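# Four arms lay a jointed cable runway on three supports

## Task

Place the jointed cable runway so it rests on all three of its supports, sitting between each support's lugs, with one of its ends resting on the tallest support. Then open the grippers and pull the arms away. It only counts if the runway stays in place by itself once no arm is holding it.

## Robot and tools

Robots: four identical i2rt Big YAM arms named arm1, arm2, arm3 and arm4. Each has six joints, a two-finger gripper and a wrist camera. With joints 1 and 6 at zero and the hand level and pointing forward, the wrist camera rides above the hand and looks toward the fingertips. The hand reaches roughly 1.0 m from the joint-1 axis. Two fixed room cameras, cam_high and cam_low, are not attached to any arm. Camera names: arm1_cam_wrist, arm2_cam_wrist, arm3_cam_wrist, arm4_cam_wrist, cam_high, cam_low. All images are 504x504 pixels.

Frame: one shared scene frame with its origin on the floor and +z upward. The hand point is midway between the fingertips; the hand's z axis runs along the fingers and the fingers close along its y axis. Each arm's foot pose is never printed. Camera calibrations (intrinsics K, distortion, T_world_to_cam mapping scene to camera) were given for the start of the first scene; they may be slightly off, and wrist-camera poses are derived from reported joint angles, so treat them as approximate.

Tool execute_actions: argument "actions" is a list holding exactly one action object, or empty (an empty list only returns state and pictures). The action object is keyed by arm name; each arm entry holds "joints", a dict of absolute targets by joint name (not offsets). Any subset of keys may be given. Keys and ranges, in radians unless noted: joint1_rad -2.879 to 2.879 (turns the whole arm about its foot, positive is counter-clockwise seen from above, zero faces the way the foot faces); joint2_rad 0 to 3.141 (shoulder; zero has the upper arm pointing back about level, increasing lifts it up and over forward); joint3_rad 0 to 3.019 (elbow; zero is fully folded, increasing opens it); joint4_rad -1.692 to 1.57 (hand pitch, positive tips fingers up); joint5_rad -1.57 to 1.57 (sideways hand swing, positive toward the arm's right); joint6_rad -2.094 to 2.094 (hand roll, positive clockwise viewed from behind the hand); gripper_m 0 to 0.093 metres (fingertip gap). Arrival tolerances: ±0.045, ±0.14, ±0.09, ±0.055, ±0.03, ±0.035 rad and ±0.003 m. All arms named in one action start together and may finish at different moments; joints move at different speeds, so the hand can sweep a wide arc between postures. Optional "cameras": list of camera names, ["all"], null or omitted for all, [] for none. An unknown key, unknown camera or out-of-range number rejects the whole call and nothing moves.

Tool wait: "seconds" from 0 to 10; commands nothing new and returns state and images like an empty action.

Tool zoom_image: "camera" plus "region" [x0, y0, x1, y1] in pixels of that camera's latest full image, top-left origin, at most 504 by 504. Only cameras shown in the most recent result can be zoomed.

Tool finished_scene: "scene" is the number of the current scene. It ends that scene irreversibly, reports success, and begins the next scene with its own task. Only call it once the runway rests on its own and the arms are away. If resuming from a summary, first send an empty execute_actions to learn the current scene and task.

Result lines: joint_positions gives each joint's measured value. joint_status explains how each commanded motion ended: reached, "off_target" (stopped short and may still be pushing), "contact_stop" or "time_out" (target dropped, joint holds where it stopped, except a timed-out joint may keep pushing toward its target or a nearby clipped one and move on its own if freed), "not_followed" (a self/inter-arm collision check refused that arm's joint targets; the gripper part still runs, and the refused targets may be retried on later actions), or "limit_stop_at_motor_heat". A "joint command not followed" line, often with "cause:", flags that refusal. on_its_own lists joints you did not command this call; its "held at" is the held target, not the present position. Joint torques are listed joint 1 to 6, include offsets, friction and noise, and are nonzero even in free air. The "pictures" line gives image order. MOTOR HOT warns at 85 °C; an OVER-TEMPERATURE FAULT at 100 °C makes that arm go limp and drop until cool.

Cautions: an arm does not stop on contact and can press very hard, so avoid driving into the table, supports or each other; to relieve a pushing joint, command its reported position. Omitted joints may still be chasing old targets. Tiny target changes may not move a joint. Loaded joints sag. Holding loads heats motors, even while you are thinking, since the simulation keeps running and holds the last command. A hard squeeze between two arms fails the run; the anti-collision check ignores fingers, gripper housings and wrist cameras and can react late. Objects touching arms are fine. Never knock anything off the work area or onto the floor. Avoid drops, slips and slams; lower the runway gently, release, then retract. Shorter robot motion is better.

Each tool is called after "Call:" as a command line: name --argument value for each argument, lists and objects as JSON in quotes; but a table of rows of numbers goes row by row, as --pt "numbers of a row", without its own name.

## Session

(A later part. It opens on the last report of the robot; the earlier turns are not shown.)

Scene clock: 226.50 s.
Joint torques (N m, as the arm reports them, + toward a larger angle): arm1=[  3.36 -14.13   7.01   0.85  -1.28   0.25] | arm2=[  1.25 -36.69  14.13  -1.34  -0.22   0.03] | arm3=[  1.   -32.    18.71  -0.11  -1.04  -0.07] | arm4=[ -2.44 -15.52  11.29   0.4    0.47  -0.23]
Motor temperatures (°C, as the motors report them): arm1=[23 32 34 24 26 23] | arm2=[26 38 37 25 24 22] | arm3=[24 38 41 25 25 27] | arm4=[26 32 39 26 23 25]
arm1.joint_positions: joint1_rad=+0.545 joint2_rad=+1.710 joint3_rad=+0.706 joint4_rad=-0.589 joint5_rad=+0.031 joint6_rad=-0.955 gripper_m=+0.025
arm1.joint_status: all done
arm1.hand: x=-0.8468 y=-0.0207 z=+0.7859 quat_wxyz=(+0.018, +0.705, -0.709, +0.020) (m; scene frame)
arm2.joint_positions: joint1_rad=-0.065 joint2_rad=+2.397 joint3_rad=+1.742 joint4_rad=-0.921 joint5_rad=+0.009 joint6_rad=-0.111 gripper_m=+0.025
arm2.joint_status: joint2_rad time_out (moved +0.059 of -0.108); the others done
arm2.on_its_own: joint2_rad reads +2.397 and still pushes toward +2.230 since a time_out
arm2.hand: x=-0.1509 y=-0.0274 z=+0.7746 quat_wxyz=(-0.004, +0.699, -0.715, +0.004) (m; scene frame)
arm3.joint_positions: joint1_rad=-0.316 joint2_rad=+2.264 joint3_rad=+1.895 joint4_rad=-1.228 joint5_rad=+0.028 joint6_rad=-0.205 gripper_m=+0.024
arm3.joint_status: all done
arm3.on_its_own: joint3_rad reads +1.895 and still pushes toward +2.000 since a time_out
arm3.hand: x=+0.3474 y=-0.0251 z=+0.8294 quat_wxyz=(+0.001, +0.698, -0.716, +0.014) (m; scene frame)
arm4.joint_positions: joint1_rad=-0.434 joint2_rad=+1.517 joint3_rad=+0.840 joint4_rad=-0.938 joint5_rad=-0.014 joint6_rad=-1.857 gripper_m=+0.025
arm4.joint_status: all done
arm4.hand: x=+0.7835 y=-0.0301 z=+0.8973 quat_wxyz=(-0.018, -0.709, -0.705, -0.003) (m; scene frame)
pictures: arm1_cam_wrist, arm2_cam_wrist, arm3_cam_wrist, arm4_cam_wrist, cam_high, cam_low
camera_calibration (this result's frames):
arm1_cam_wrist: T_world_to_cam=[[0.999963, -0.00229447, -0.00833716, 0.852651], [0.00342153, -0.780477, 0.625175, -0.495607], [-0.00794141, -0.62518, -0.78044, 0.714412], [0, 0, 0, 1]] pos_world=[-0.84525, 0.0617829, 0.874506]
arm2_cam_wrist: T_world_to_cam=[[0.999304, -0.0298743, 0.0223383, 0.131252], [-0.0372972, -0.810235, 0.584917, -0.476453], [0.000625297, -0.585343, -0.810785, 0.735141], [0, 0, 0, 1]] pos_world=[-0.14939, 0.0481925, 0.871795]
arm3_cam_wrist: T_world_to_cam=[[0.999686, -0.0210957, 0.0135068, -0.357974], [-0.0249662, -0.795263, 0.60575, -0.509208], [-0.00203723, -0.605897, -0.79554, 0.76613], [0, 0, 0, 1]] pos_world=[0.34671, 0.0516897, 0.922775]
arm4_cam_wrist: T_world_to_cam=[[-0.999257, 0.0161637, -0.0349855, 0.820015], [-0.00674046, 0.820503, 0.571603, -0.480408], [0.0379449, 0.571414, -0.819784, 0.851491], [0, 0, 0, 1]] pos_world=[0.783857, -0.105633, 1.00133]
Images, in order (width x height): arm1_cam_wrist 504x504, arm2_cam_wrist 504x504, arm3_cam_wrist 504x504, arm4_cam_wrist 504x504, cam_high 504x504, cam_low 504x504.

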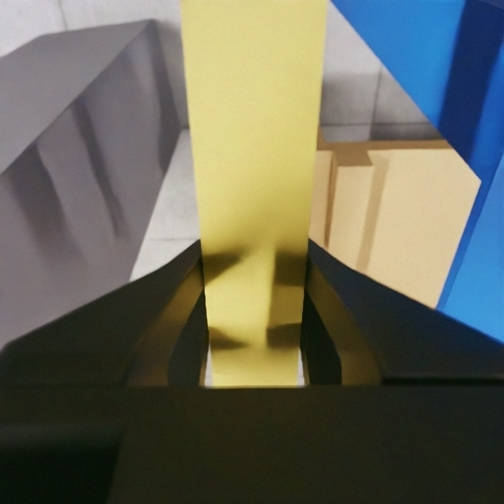

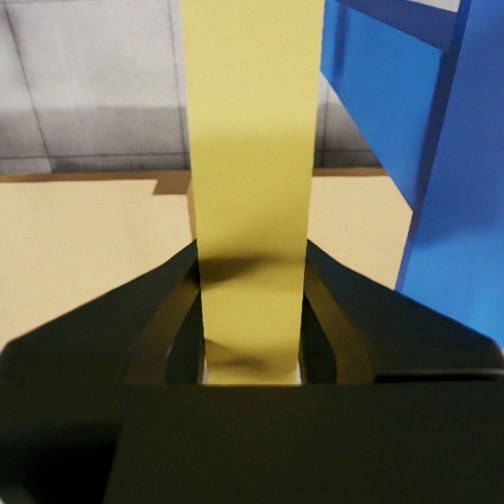

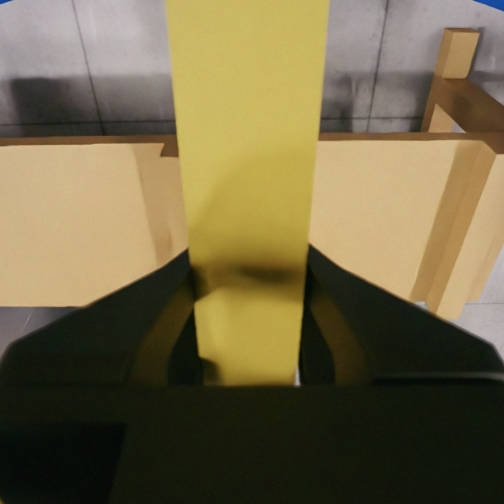

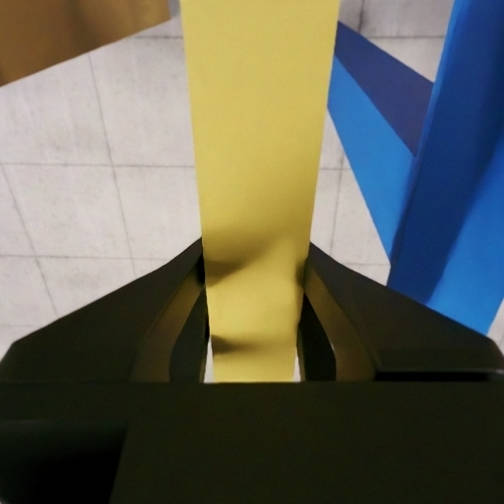

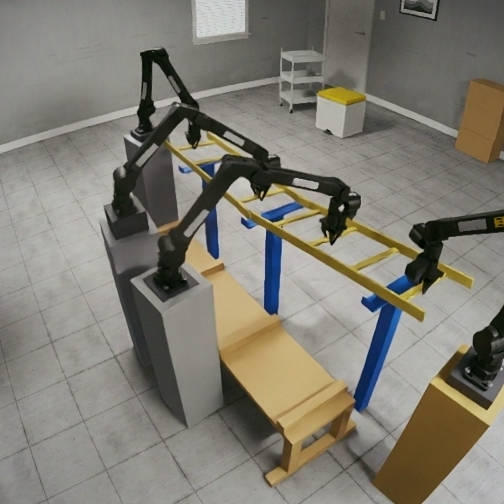

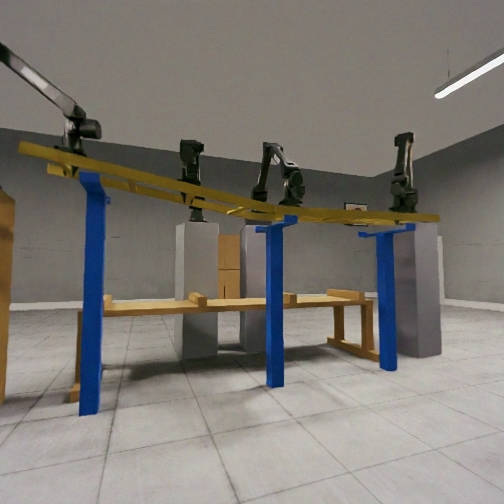

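Call:
execute_actions --actions '[{"arm1":{"joints":{"joint2_rad":1.78,"joint3_rad":0.74,"joint4_rad":-0.43}},"arm2":{"joints":{"joint4_rad":-0.9,"joint2_rad":2.32,"joint3_rad":1.87}},"arm3":{"joints":{"joint4_rad":-1.16,"joint2_rad":2.24}},"arm4":{"joints":{"joint2_rad":1.55,"joint3_rad":0.855,"joint4_rad":-0.79}}}]' --cameras '["cam_high","cam_low"]'

Call:
zoom_image --camera "cam_high" --region '[160,125,490,340]'

Call:
zoom_image --camera "cam_low" --region '[230,170,450,260]'

Scene clock: 236.10 s.
Joint torques (N m, as the arm reports them, + toward a larger angle): arm1=[  1.85 -14.65   5.73   0.39  -0.9    0.15] | arm2=[  0.89 -35.8   14.87  -0.52  -0.22   0.  ] | arm3=[  1.04 -31.55  18.17   0.03  -0.58  -0.09] | arm4=[ -1.6  -17.13   8.29   1.2    0.17  -0.04]
Motor temperatures (°C, as the motors report them): arm1=[23 33 33 24 27 23] | arm2=[26 42 39 25 24 22] | arm3=[24 40 42 25 26 27] | arm4=[26 32 39 26 23 25]
arm1.joint_positions: joint1_rad=+0.560 joint2_rad=+1.849 joint3_rad=+0.698 joint4_rad=-0.436 joint5_rad=+0.022 joint6_rad=-0.943 gripper_m=+0.025
arm1.joint_status: all done
arm1.hand: x=-0.8490 y=-0.0146 z=+0.7392 quat_wxyz=(+0.013, +0.706, -0.708, +0.016) (m; scene frame)
arm2.joint_positions: joint1_rad=-0.061 joint2_rad=+2.470 joint3_rad=+1.782 joint4_rad=-0.878 joint5_rad=+0.009 joint6_rad=-0.108 gripper_m=+0.025
arm2.joint_status: joint2_rad time_out (moved +0.073 of -0.077); the others done
arm2.on_its_own: joint2_rad reads +2.470 and still pushes toward +2.320 since a time_out
arm2.hand: x=-0.1520 y=-0.0180 z=+0.7408 quat_wxyz=(-0.008, +0.699, -0.715, +0.001) (m; scene frame)
arm3.joint_positions: joint1_rad=-0.316 joint2_rad=+2.324 joint3_rad=+1.898 joint4_rad=-1.162 joint5_rad=+0.015 joint6_rad=-0.204 gripper_m=+0.024
arm3.joint_status: all done
arm3.on_its_own: joint3_rad reads +1.898 and still pushes toward +2.000 since a time_out
arm3.hand: x=+0.3469 y=-0.0160 z=+0.7919 quat_wxyz=(+0.000, +0.698, -0.716, +0.006) (m; scene frame)
arm4.joint_positions: joint1_rad=-0.449 joint2_rad=+1.624 joint3_rad=+0.814 joint4_rad=-0.820 joint5_rad=-0.005 joint6_rad=-1.870 gripper_m=+0.025
arm4.joint_status: all done
arm4.hand: x=+0.7827 y=-0.0222 z=+0.8531 quat_wxyz=(-0.022, -0.709, -0.704, -0.010) (m; scene frame)
pictures: cam_high, cam_low
Images, in order (width x height): cam_high 504x504, cam_low 504x504.

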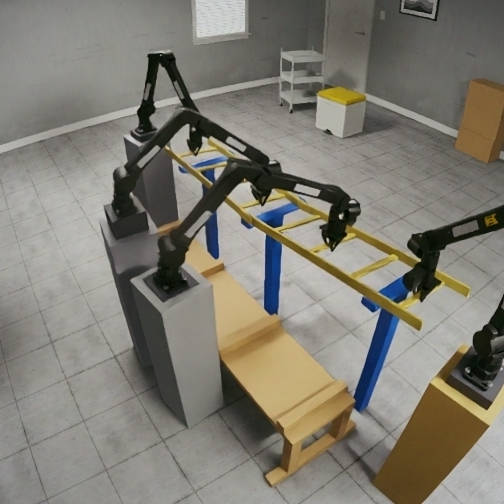

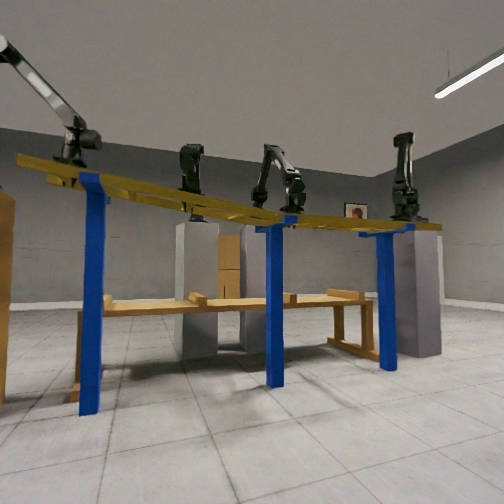

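Region (160, 125, 490, 340) of cam_high's 504x504 image, scaled by 1.527, with more detail than that image has; it fills the top 328 rows of this view, and the rest is white.

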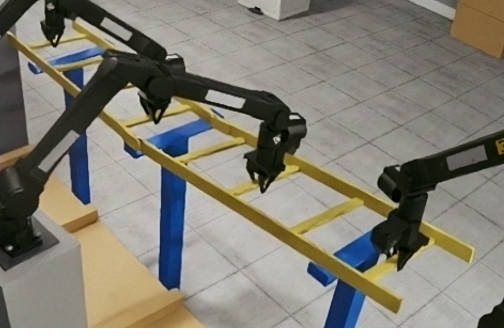

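Region (230, 170, 450, 260) of cam_low's 504x504 image, scaled by 2.291, with more detail than that image has; it fills the top 206 rows of this view, and the rest is white.

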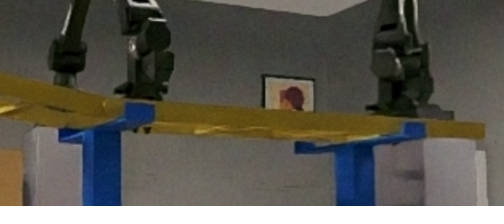

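Call:
execute_actions --actions '[{"arm1":{"joints":{"joint1_rad":0.615,"joint3_rad":0.76,"joint6_rad":-0.9}},"arm2":{"joints":{"joint2_rad":2.35,"joint3_rad":1.935}},"arm3":{"joints":{"joint2_rad":2.26,"joint3_rad":2.045}},"arm4":{"joints":{"joint1_rad":-0.49}}}]' --cameras '["cam_high","cam_low"]'

Call:
zoom_image --camera "cam_high" --region '[165,135,325,245]'

Call:
zoom_image --camera "cam_low" --region '[10,130,320,250]'

Scene clock: 244.07 s.
Joint torques (N m, as the arm reports them, + toward a larger angle): arm1=[  2.45 -14.88   6.14   0.39  -0.64   0.11] | arm2=[  0.84 -36.03  16.33  -0.24  -0.14  -0.05] | arm3=[  0.82 -32.06  19.01   0.01  -0.52  -0.13] | arm4=[ -1.67 -16.7    8.54   1.04  -0.02   0.05]
Motor temperatures (°C, as the motors report them): arm1=[23 33 32 24 27 23] | arm2=[26 44 42 25 24 22] | arm3=[24 42 42 25 25 27] | arm4=[26 33 38 26 23 25]
arm1.joint_positions: joint1_rad=+0.594 joint2_rad=+1.849 joint3_rad=+0.713 joint4_rad=-0.434 joint5_rad=+0.015 joint6_rad=-0.906 gripper_m=+0.025
arm1.joint_status: all done
arm1.hand: x=-0.8490 y=+0.0016 z=+0.7414 quat_wxyz=(+0.004, +0.705, -0.709, +0.014) (m; scene frame)
arm2.joint_positions: joint1_rad=-0.060 joint2_rad=+2.498 joint3_rad=+1.831 joint4_rad=-0.883 joint5_rad=+0.006 joint6_rad=-0.103 gripper_m=+0.025
arm2.joint_status: joint2_rad time_out (moved +0.027 of -0.120); joint3_rad time_out (moved +0.049 of +0.153)
arm2.on_its_own: joint2_rad reads +2.498 and still pushes toward +2.350 since a time_out; joint3_rad reads +1.831 and still pushes toward +1.935 since a time_out
arm2.hand: x=-0.1511 y=-0.0040 z=+0.7379 quat_wxyz=(-0.013, +0.698, -0.716, -0.005) (m; scene frame)
arm3.joint_positions: joint1_rad=-0.314 joint2_rad=+2.346 joint3_rad=+1.935 joint4_rad=-1.161 joint5_rad=+0.014 joint6_rad=-0.200 gripper_m=+0.024
arm3.joint_status: joint3_rad time_out (moved +0.036 of +0.147); the others done
arm3.on_its_own: joint3_rad reads +1.935 and still pushes toward +2.045 since a time_out
arm3.hand: x=+0.3476 y=-0.0046 z=+0.7904 quat_wxyz=(-0.006, +0.697, -0.717, +0.001) (m; scene frame)
arm4.joint_positions: joint1_rad=-0.468 joint2_rad=+1.624 joint3_rad=+0.814 joint4_rad=-0.812 joint5_rad=+0.002 joint6_rad=-1.882 gripper_m=+0.025
arm4.joint_status: all done
arm4.hand: x=+0.7831 y=-0.0142 z=+0.8530 quat_wxyz=(-0.017, -0.711, -0.702, -0.011) (m; scene frame)
pictures: cam_high, cam_low
Images, in order (width x height): cam_high 504x504, cam_low 504x504.

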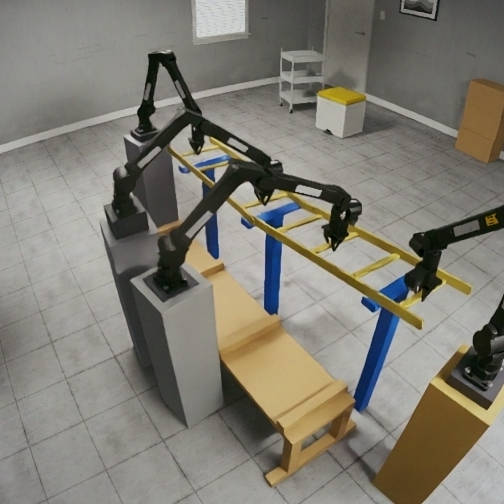

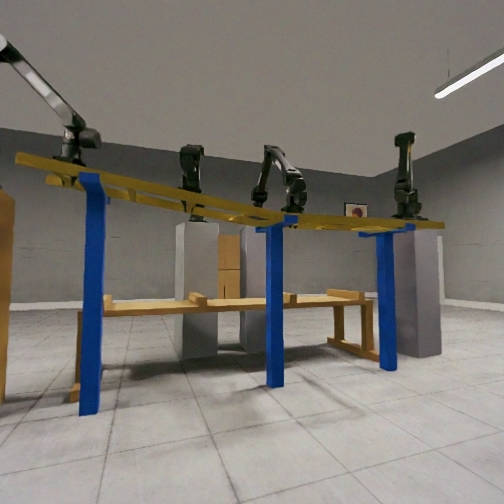

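Region (165, 135, 325, 245) of cam_high's 504x504 image, scaled by 3.150, with more detail than that image has; it fills the top 346 rows of this view, and the rest is white.

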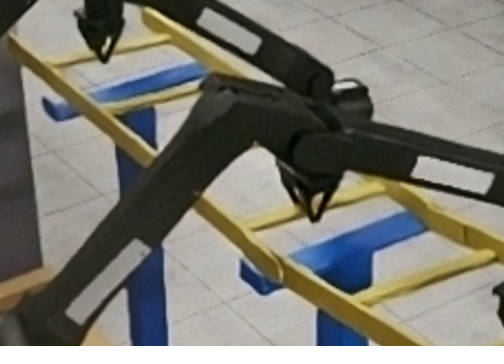

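Region (10, 130, 320, 250) of cam_low's 504x504 image, scaled by 1.626, with more detail than that image has; it fills the top 195 rows of this view, and the rest is white.

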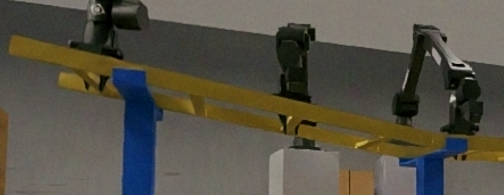

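Call:
execute_actions --actions '[{"arm1":{"joints":{"joint2_rad":1.89,"joint4_rad":-0.345}},"arm2":{"joints":{"joint2_rad":2.46,"joint3_rad":1.97,"joint4_rad":-0.875}},"arm3":{"joints":{"joint2_rad":2.34,"joint4_rad":-1.12}},"arm4":{"joints":{"joint2_rad":1.65,"joint3_rad":0.84,"joint4_rad":-0.71,"joint6_rad":-1.91}}}]' --cameras '["cam_high","cam_low"]'

Call:
zoom_image --camera "cam_high" --region '[165,135,325,245]'

Call:
zoom_image --camera "cam_high" --region '[330,220,490,340]'

Scene clock: 252.57 s.
Joint torques (N m, as the arm reports them, + toward a larger angle): arm1=[  1.58 -11.14   5.64   1.03  -0.08   0.06] | arm2=[  0.76 -30.78  15.85   0.85  -0.17  -0.05] | arm3=[  0.85 -27.73  17.64   0.46  -0.26  -0.12] | arm4=[ -0.29 -13.43   7.65   2.31  -0.45  -0.03]
Motor temperatures (°C, as the motors report them): arm1=[23 33 32 24 27 23] | arm2=[26 45 44 25 24 22] | arm3=[24 42 43 25 25 27] | arm4=[26 33 37 26 23 25]
arm1.joint_positions: joint1_rad=+0.604 joint2_rad=+1.902 joint3_rad=+0.717 joint4_rad=-0.368 joint5_rad=+0.001 joint6_rad=-0.901 gripper_m=+0.025
arm1.joint_status: all done
arm1.hand: x=-0.8486 y=+0.0088 z=+0.7243 quat_wxyz=(-0.005, +0.706, -0.708, +0.008) (m; scene frame)
arm2.joint_positions: joint1_rad=-0.059 joint2_rad=+2.535 joint3_rad=+1.873 joint4_rad=-0.880 joint5_rad=+0.007 joint6_rad=-0.103 gripper_m=+0.025
arm2.joint_status: joint3_rad time_out (moved +0.042 of +0.139); the others done
arm2.on_its_own: joint3_rad reads +1.873 and still pushes toward +1.970 since a time_out
arm2.hand: x=-0.1508 y=+0.0050 z=+0.7263 quat_wxyz=(-0.016, +0.698, -0.716, -0.007) (m; scene frame)
arm3.joint_positions: joint1_rad=-0.314 joint2_rad=+2.373 joint3_rad=+1.950 joint4_rad=-1.134 joint5_rad=+0.007 joint6_rad=-0.201 gripper_m=+0.024
arm3.joint_status: all done
arm3.on_its_own: joint3_rad reads +1.950 and still pushes toward +2.045 since a time_out
arm3.hand: x=+0.3481 y=+0.0033 z=+0.7773 quat_wxyz=(-0.011, +0.697, -0.717, -0.006) (m; scene frame)
arm4.joint_positions: joint1_rad=-0.478 joint2_rad=+1.663 joint3_rad=+0.806 joint4_rad=-0.769 joint5_rad=+0.012 joint6_rad=-1.894 gripper_m=+0.025
arm4.joint_status: joint4_rad time_out (moved +0.043 of +0.102); the others done
arm4.on_its_own: joint4_rad reads -0.769 and still pushes toward -0.710 since a time_out
arm4.hand: x=+0.7845 y=-0.0092 z=+0.8372 quat_wxyz=(-0.017, -0.711, -0.703, -0.016) (m; scene frame)
pictures: cam_high, cam_low
Images, in order (width x height): cam_high 504x504, cam_low 504x504.

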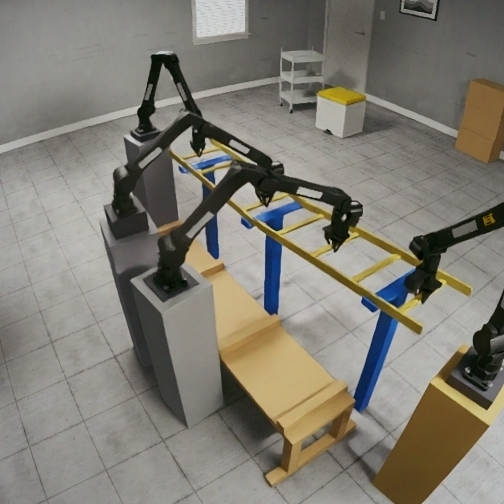

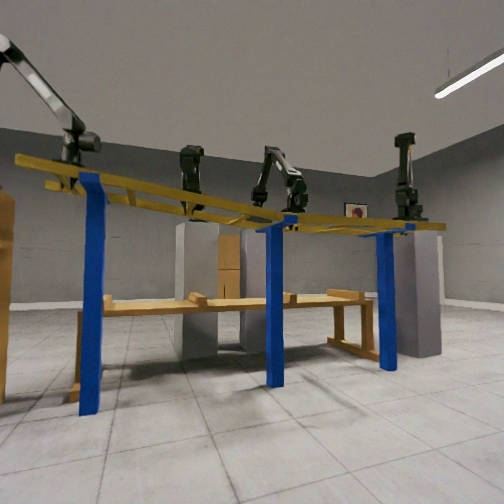

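Region (165, 135, 325, 245) of cam_high's 504x504 image, scaled by 3.150, with more detail than that image has; it fills the top 346 rows of this view, and the rest is white.

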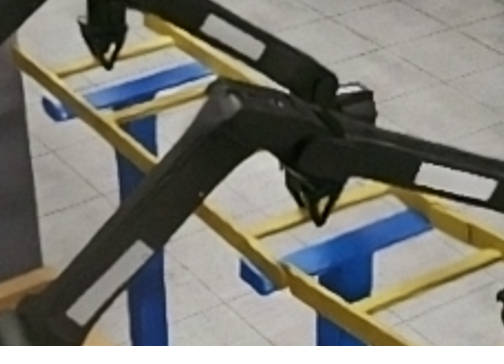

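Region (330, 220, 490, 340) of cam_high's 504x504 image, scaled by 3.150, with more detail than that image has; it fills the top 378 rows of this view, and the rest is white.

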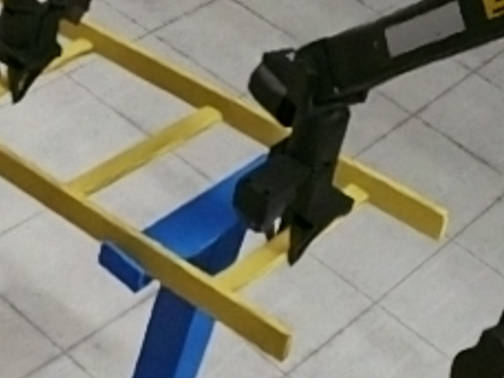

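The near rail is inside the lugs; transferring the load to the supports.

Call:
execute_actions --actions '[{"arm1":{"joints":{"joint3_rad":0.725,"joint4_rad":-0.37}},"arm2":{"joints":{"joint2_rad":2.525,"joint3_rad":1.89}},"arm3":{"joints":{"joint2_rad":2.365,"joint3_rad":1.97}},"arm4":{"joints":{"joint3_rad":0.815,"joint4_rad":-0.76}}}]' --cameras '[]'

Call:
execute_actions --actions '[{"arm1":{"joints":{"gripper_m":0.065}},"arm2":{"joints":{"gripper_m":0.065}},"arm3":{"joints":{"gripper_m":0.065}},"arm4":{"joints":{"gripper_m":0.065}}}]'

Call:
zoom_image --camera "cam_low" --region '[230,170,450,260]'

Scene clock: 265.10 s.
Joint torques (N m, as the arm reports them, + toward a larger angle): arm1=[  1.57 -11.17   3.47   0.19  -0.08   0.07] | arm2=[  0.78 -25.91   9.13   0.87  -0.17  -0.05] | arm3=[  0.82 -25.62  11.08   0.47  -0.26  -0.12] | arm4=[ -1.08 -12.57   5.91   0.62  -0.44  -0.05]
Motor temperatures (°C, as the motors report them): arm1=[23 33 31 24 26 23] | arm2=[26 44 46 25 24 22] | arm3=[24 42 43 25 25 27] | arm4=[26 32 36 26 23 25]
arm1.joint_positions: joint1_rad=+0.604 joint2_rad=+1.902 joint3_rad=+0.716 joint4_rad=-0.368 joint5_rad=+0.001 joint6_rad=-0.901 gripper_m=+0.025
arm1.joint_status: all done
arm1.hand: x=-0.8490 y=+0.0085 z=+0.7242 quat_wxyz=(-0.005, +0.706, -0.708, +0.008) (m; scene frame)
arm2.joint_positions: joint1_rad=-0.059 joint2_rad=+2.537 joint3_rad=+1.872 joint4_rad=-0.881 joint5_rad=+0.007 joint6_rad=-0.103 gripper_m=+0.025
arm2.joint_status: all done
arm2.hand: x=-0.1510 y=+0.0038 z=+0.7245 quat_wxyz=(-0.015, +0.698, -0.716, -0.006) (m; scene frame)
arm3.joint_positions: joint1_rad=-0.314 joint2_rad=+2.374 joint3_rad=+1.949 joint4_rad=-1.134 joint5_rad=+0.007 joint6_rad=-0.201 gripper_m=+0.024
arm3.joint_status: all done
arm3.hand: x=+0.3480 y=+0.0028 z=+0.7766 quat_wxyz=(-0.010, +0.697, -0.717, -0.006) (m; scene frame)
arm4.joint_positions: joint1_rad=-0.478 joint2_rad=+1.663 joint3_rad=+0.806 joint4_rad=-0.769 joint5_rad=+0.012 joint6_rad=-1.894 gripper_m=+0.025
arm4.joint_status: all done
arm4.hand: x=+0.7850 y=-0.0093 z=+0.8370 quat_wxyz=(-0.018, -0.711, -0.703, -0.016) (m; scene frame)
pictures: none
No camera images: the call's "cameras" was empty. Leave "cameras" out to get every camera's image.

Scene clock: 265.77 s.
Joint torques (N m, as the arm reports them, + toward a larger angle): arm1=[  1.23 -10.95   3.46   0.17  -0.08   0.06] | arm2=[  0.77 -25.55   9.16   0.89  -0.05  -0.05] | arm3=[  0.97 -25.51  11.16   0.49  -0.11  -0.12] | arm4=[ -0.23 -12.99   6.04   0.5   -0.18   0.02]
Motor temperatures (°C, as the motors report them): arm1=[23 33 31 24 26 23] | arm2=[26 44 46 25 24 22] | arm3=[24 42 43 25 25 27] | arm4=[26 32 36 26 23 25]
arm1.joint_positions: joint1_rad=+0.607 joint2_rad=+1.902 joint3_rad=+0.716 joint4_rad=-0.368 joint5_rad=+0.001 joint6_rad=-0.900 gripper_m=+0.065
arm1.joint_status: all done
arm1.hand: x=-0.8497 y=+0.0095 z=+0.7241 quat_wxyz=(-0.005, +0.708, -0.707, +0.008) (m; scene frame)
arm2.joint_positions: joint1_rad=-0.059 joint2_rad=+2.532 joint3_rad=+1.872 joint4_rad=-0.881 joint5_rad=+0.003 joint6_rad=-0.103 gripper_m=+0.065
arm2.joint_status: all done
arm2.hand: x=-0.1515 y=+0.0055 z=+0.7280 quat_wxyz=(-0.016, +0.698, -0.716, -0.009) (m; scene frame)
arm3.joint_positions: joint1_rad=-0.314 joint2_rad=+2.374 joint3_rad=+1.949 joint4_rad=-1.134 joint5_rad=+0.002 joint6_rad=-0.201 gripper_m=+0.065
arm3.joint_status: all done
arm3.hand: x=+0.3473 y=+0.0030 z=+0.7766 quat_wxyz=(-0.009, +0.697, -0.717, -0.007) (m; scene frame)
arm4.joint_positions: joint1_rad=-0.479 joint2_rad=+1.662 joint3_rad=+0.806 joint4_rad=-0.770 joint5_rad=+0.003 joint6_rad=-1.897 gripper_m=+0.065
arm4.joint_status: all done
arm4.hand: x=+0.7846 y=-0.0103 z=+0.8374 quat_wxyz=(-0.019, -0.710, -0.704, -0.012) (m; scene frame)
pictures: arm1_cam_wrist, arm2_cam_wrist, arm3_cam_wrist, arm4_cam_wrist, cam_high, cam_low
camera_calibration (this result's frames):
arm1_cam_wrist: T_world_to_cam=[[0.999964, 0.00533117, 0.00653951, 0.844325], [0.000480748, -0.809822, 0.586675, -0.407774], [0.00842351, -0.586651, -0.809796, 0.719854], [0, 0, 0, 1]] pos_world=[-0.850162, 0.0875778, 0.816644]
arm2_cam_wrist: T_world_to_cam=[[0.999288, -0.0319617, 0.0200644, 0.135547], [-0.0377216, -0.830492, 0.555751, -0.401226], [-0.0010994, -0.556112, -0.831106, 0.731066], [0, 0, 0, 1]] pos_world=[-0.149782, 0.0776721, 0.827856]
arm3_cam_wrist: T_world_to_cam=[[0.999739, -0.022582, -0.00338368, -0.343486], [-0.0166183, -0.821188, 0.570416, -0.430193], [-0.0156598, -0.570211, -0.821349, 0.76584], [0, 0, 0, 1]] pos_world=[0.34824, 0.0756639, 0.873249]
arm4_cam_wrist: T_world_to_cam=[[-0.998543, 0.020946, -0.0497291, 0.830476], [-0.0118299, 0.81419, 0.580478, -0.465894], [0.0526476, 0.580221, -0.812756, 0.773676], [0, 0, 0, 1]] pos_world=[0.783023, -0.0869719, 0.94055]
Images, in order (width x height): arm1_cam_wrist 504x504, arm2_cam_wrist 504x504, arm3_cam_wrist 504x504, arm4_cam_wrist 504x504, cam_high 504x504, cam_low 504x504.

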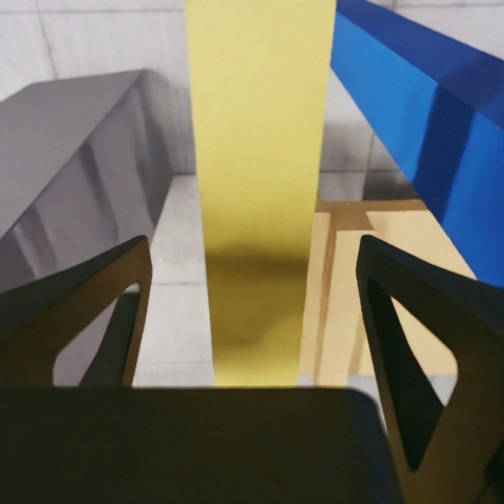

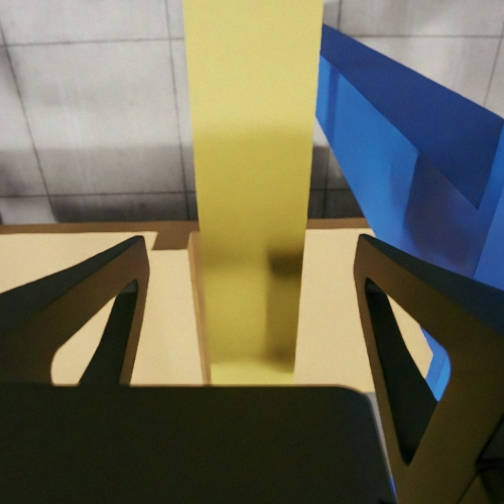

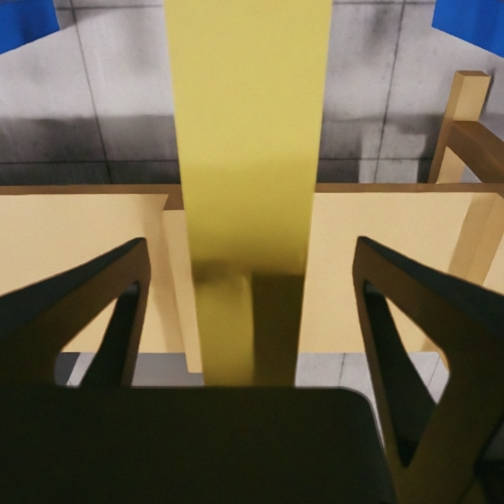

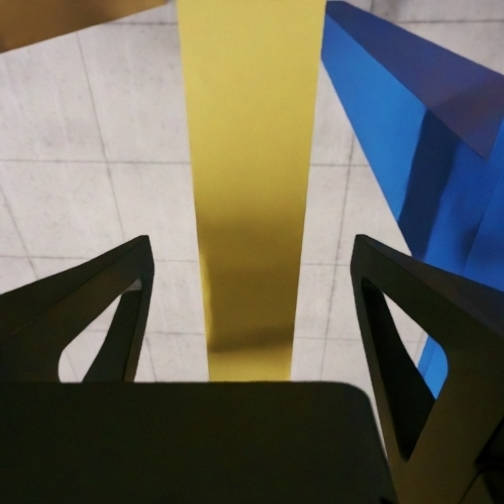

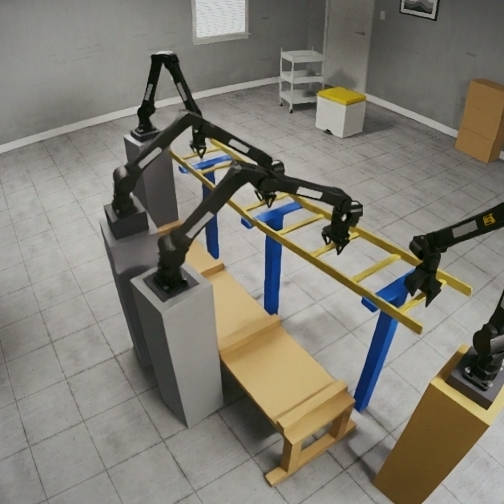

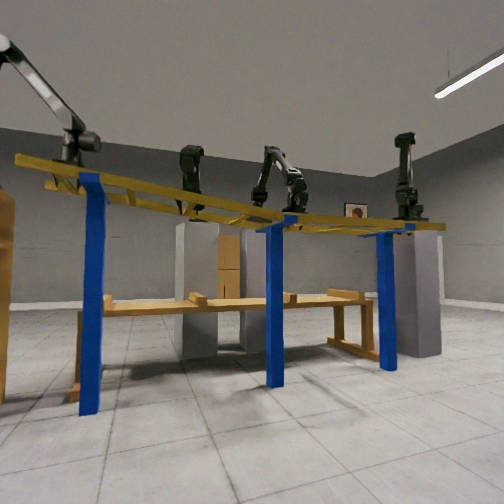

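Region (230, 170, 450, 260) of cam_low's 504x504 image, scaled by 2.291, with more detail than that image has; it fills the top 206 rows of this view, and the rest is white.

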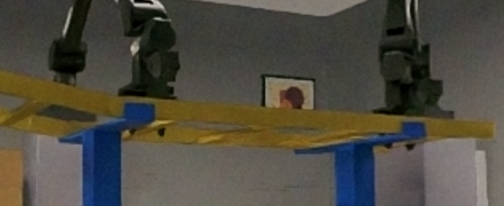

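Call:
execute_actions --actions '[{"arm1":{"joints":{"joint2_rad":1.76,"joint4_rad":-0.5}},"arm2":{"joints":{"joint2_rad":2.35}},"arm3":{"joints":{"joint2_rad":2.2}},"arm4":{"joints":{"joint2_rad":1.52,"joint4_rad":-0.83}}}]' --cameras '[]'

Call:
execute_actions --actions '[{"arm1":{"joints":{"joint2_rad":0.9}},"arm2":{"joints":{"joint2_rad":1.5}},"arm3":{"joints":{"joint2_rad":1.4}},"arm4":{"joints":{"joint2_rad":0.7}}}]' --cameras '["cam_high","cam_low"]'

Scene clock: 276.30 s.
Joint torques (N m, as the arm reports them, + toward a larger angle): arm1=[ 1.21 -9.57  4.44 -0.24 -0.08  0.06] | arm2=[  0.83 -22.7   10.37   1.39  -0.05  -0.04] | arm3=[  0.88 -22.66  11.99   0.73  -0.11  -0.11] | arm4=[ -1.01 -10.83   6.72  -0.37  -0.09   0.01]
Motor temperatures (°C, as the motors report them): arm1=[23 32 30 24 26 23] | arm2=[26 43 40 25 24 22] | arm3=[24 41 40 25 24 27] | arm4=[26 32 35 26 23 25]
arm1.joint_positions: joint1_rad=+0.607 joint2_rad=+1.757 joint3_rad=+0.716 joint4_rad=-0.485 joint5_rad=+0.001 joint6_rad=-0.900 gripper_m=+0.065
arm1.joint_status: all done
arm1.hand: x=-0.8452 y=+0.0140 z=+0.7723 quat_wxyz=(-0.019, +0.707, -0.706, +0.010) (m; scene frame)
arm2.joint_positions: joint1_rad=-0.059 joint2_rad=+2.321 joint3_rad=+1.875 joint4_rad=-0.881 joint5_rad=+0.003 joint6_rad=-0.103 gripper_m=+0.065
arm2.joint_status: all done
arm2.hand: x=-0.1451 y=+0.0577 z=+0.8742 quat_wxyz=(-0.099, +0.693, -0.710, -0.075) (m; scene frame)
arm3.joint_positions: joint1_rad=-0.314 joint2_rad=+2.190 joint3_rad=+1.949 joint4_rad=-1.134 joint5_rad=+0.002 joint6_rad=-0.201 gripper_m=+0.065
arm3.joint_status: all done
arm3.hand: x=+0.3529 y=+0.0243 z=+0.9027 quat_wxyz=(-0.086, +0.693, -0.713, -0.057) (m; scene frame)
arm4.joint_positions: joint1_rad=-0.479 joint2_rad=+1.512 joint3_rad=+0.806 joint4_rad=-0.812 joint5_rad=+0.003 joint6_rad=-1.897 gripper_m=+0.065
arm4.joint_status: all done
arm4.hand: x=+0.7754 y=-0.0072 z=+0.8892 quat_wxyz=(+0.029, -0.710, -0.704, +0.012) (m; scene frame)
pictures: none
No camera images: the call's "cameras" was empty. Leave "cameras" out to get every camera's image.

Scene clock: 278.37 s.
Joint torques (N m, as the arm reports them, + toward a larger angle): arm1=[ 1.32 -3.18  8.82  0.9  -0.05  0.11] | arm2=[  0.82 -14.68  11.25   2.46  -0.04  -0.04] | arm3=[  0.81 -14.26  12.23   1.55  -0.11  -0.1 ] | arm4=[-0.56 -2.65  9.55  0.81 -0.08  0.08]
Motor temperatures (°C, as the motors report them): arm1=[23 32 30 24 26 23] | arm2=[26 42 40 25 24 22] | arm3=[24 41 39 25 24 27] | arm4=[26 31 35 26 23 25]
arm1.joint_positions: joint1_rad=+0.607 joint2_rad=+0.896 joint3_rad=+0.714 joint4_rad=-0.488 joint5_rad=+0.001 joint6_rad=-0.900 gripper_m=+0.065
arm1.joint_status: all done
arm1.hand: x=-0.8122 y=+0.0463 z=+1.1037 quat_wxyz=(-0.429, +0.640, -0.635, +0.056) (m; scene frame)
arm2.joint_positions: joint1_rad=-0.059 joint2_rad=+1.509 joint3_rad=+1.877 joint4_rad=-0.878 joint5_rad=+0.003 joint6_rad=-0.103 gripper_m=+0.065
arm2.joint_status: all done
arm2.hand: x=-0.1593 y=-0.0410 z=+1.4463 quat_wxyz=(-0.400, +0.601, -0.616, -0.314) (m; scene frame)
arm3.joint_positions: joint1_rad=-0.314 joint2_rad=+1.420 joint3_rad=+1.947 joint4_rad=-1.131 joint5_rad=+0.002 joint6_rad=-0.201 gripper_m=+0.065
arm3.joint_status: all done
arm3.hand: x=+0.3201 y=-0.1287 z=+1.4016 quat_wxyz=(-0.395, +0.615, -0.634, -0.255) (m; scene frame)
arm4.joint_positions: joint1_rad=-0.479 joint2_rad=+0.695 joint3_rad=+0.806 joint4_rad=-0.812 joint5_rad=+0.003 joint6_rad=-1.897 gripper_m=+0.065
arm4.joint_status: all done
arm4.hand: x=+0.8053 y=-0.0180 z=+1.1785 quat_wxyz=(+0.383, -0.643, -0.637, +0.185) (m; scene frame)
pictures: cam_high, cam_low
Images, in order (width x height): cam_high 504x504, cam_low 504x504.

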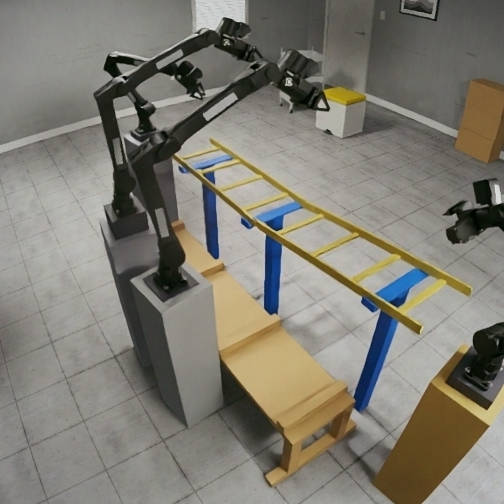

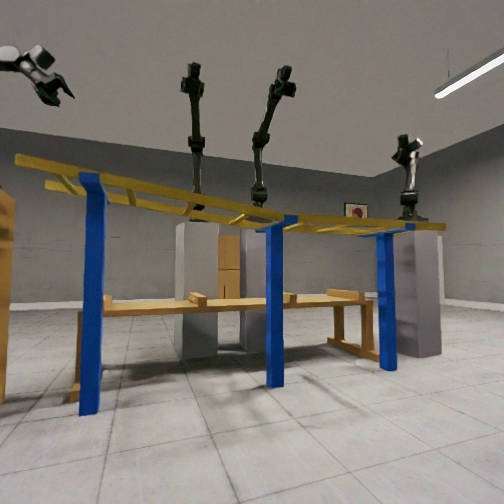

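Call:
finished_scene --scene 1

The scene is finished: the task was done.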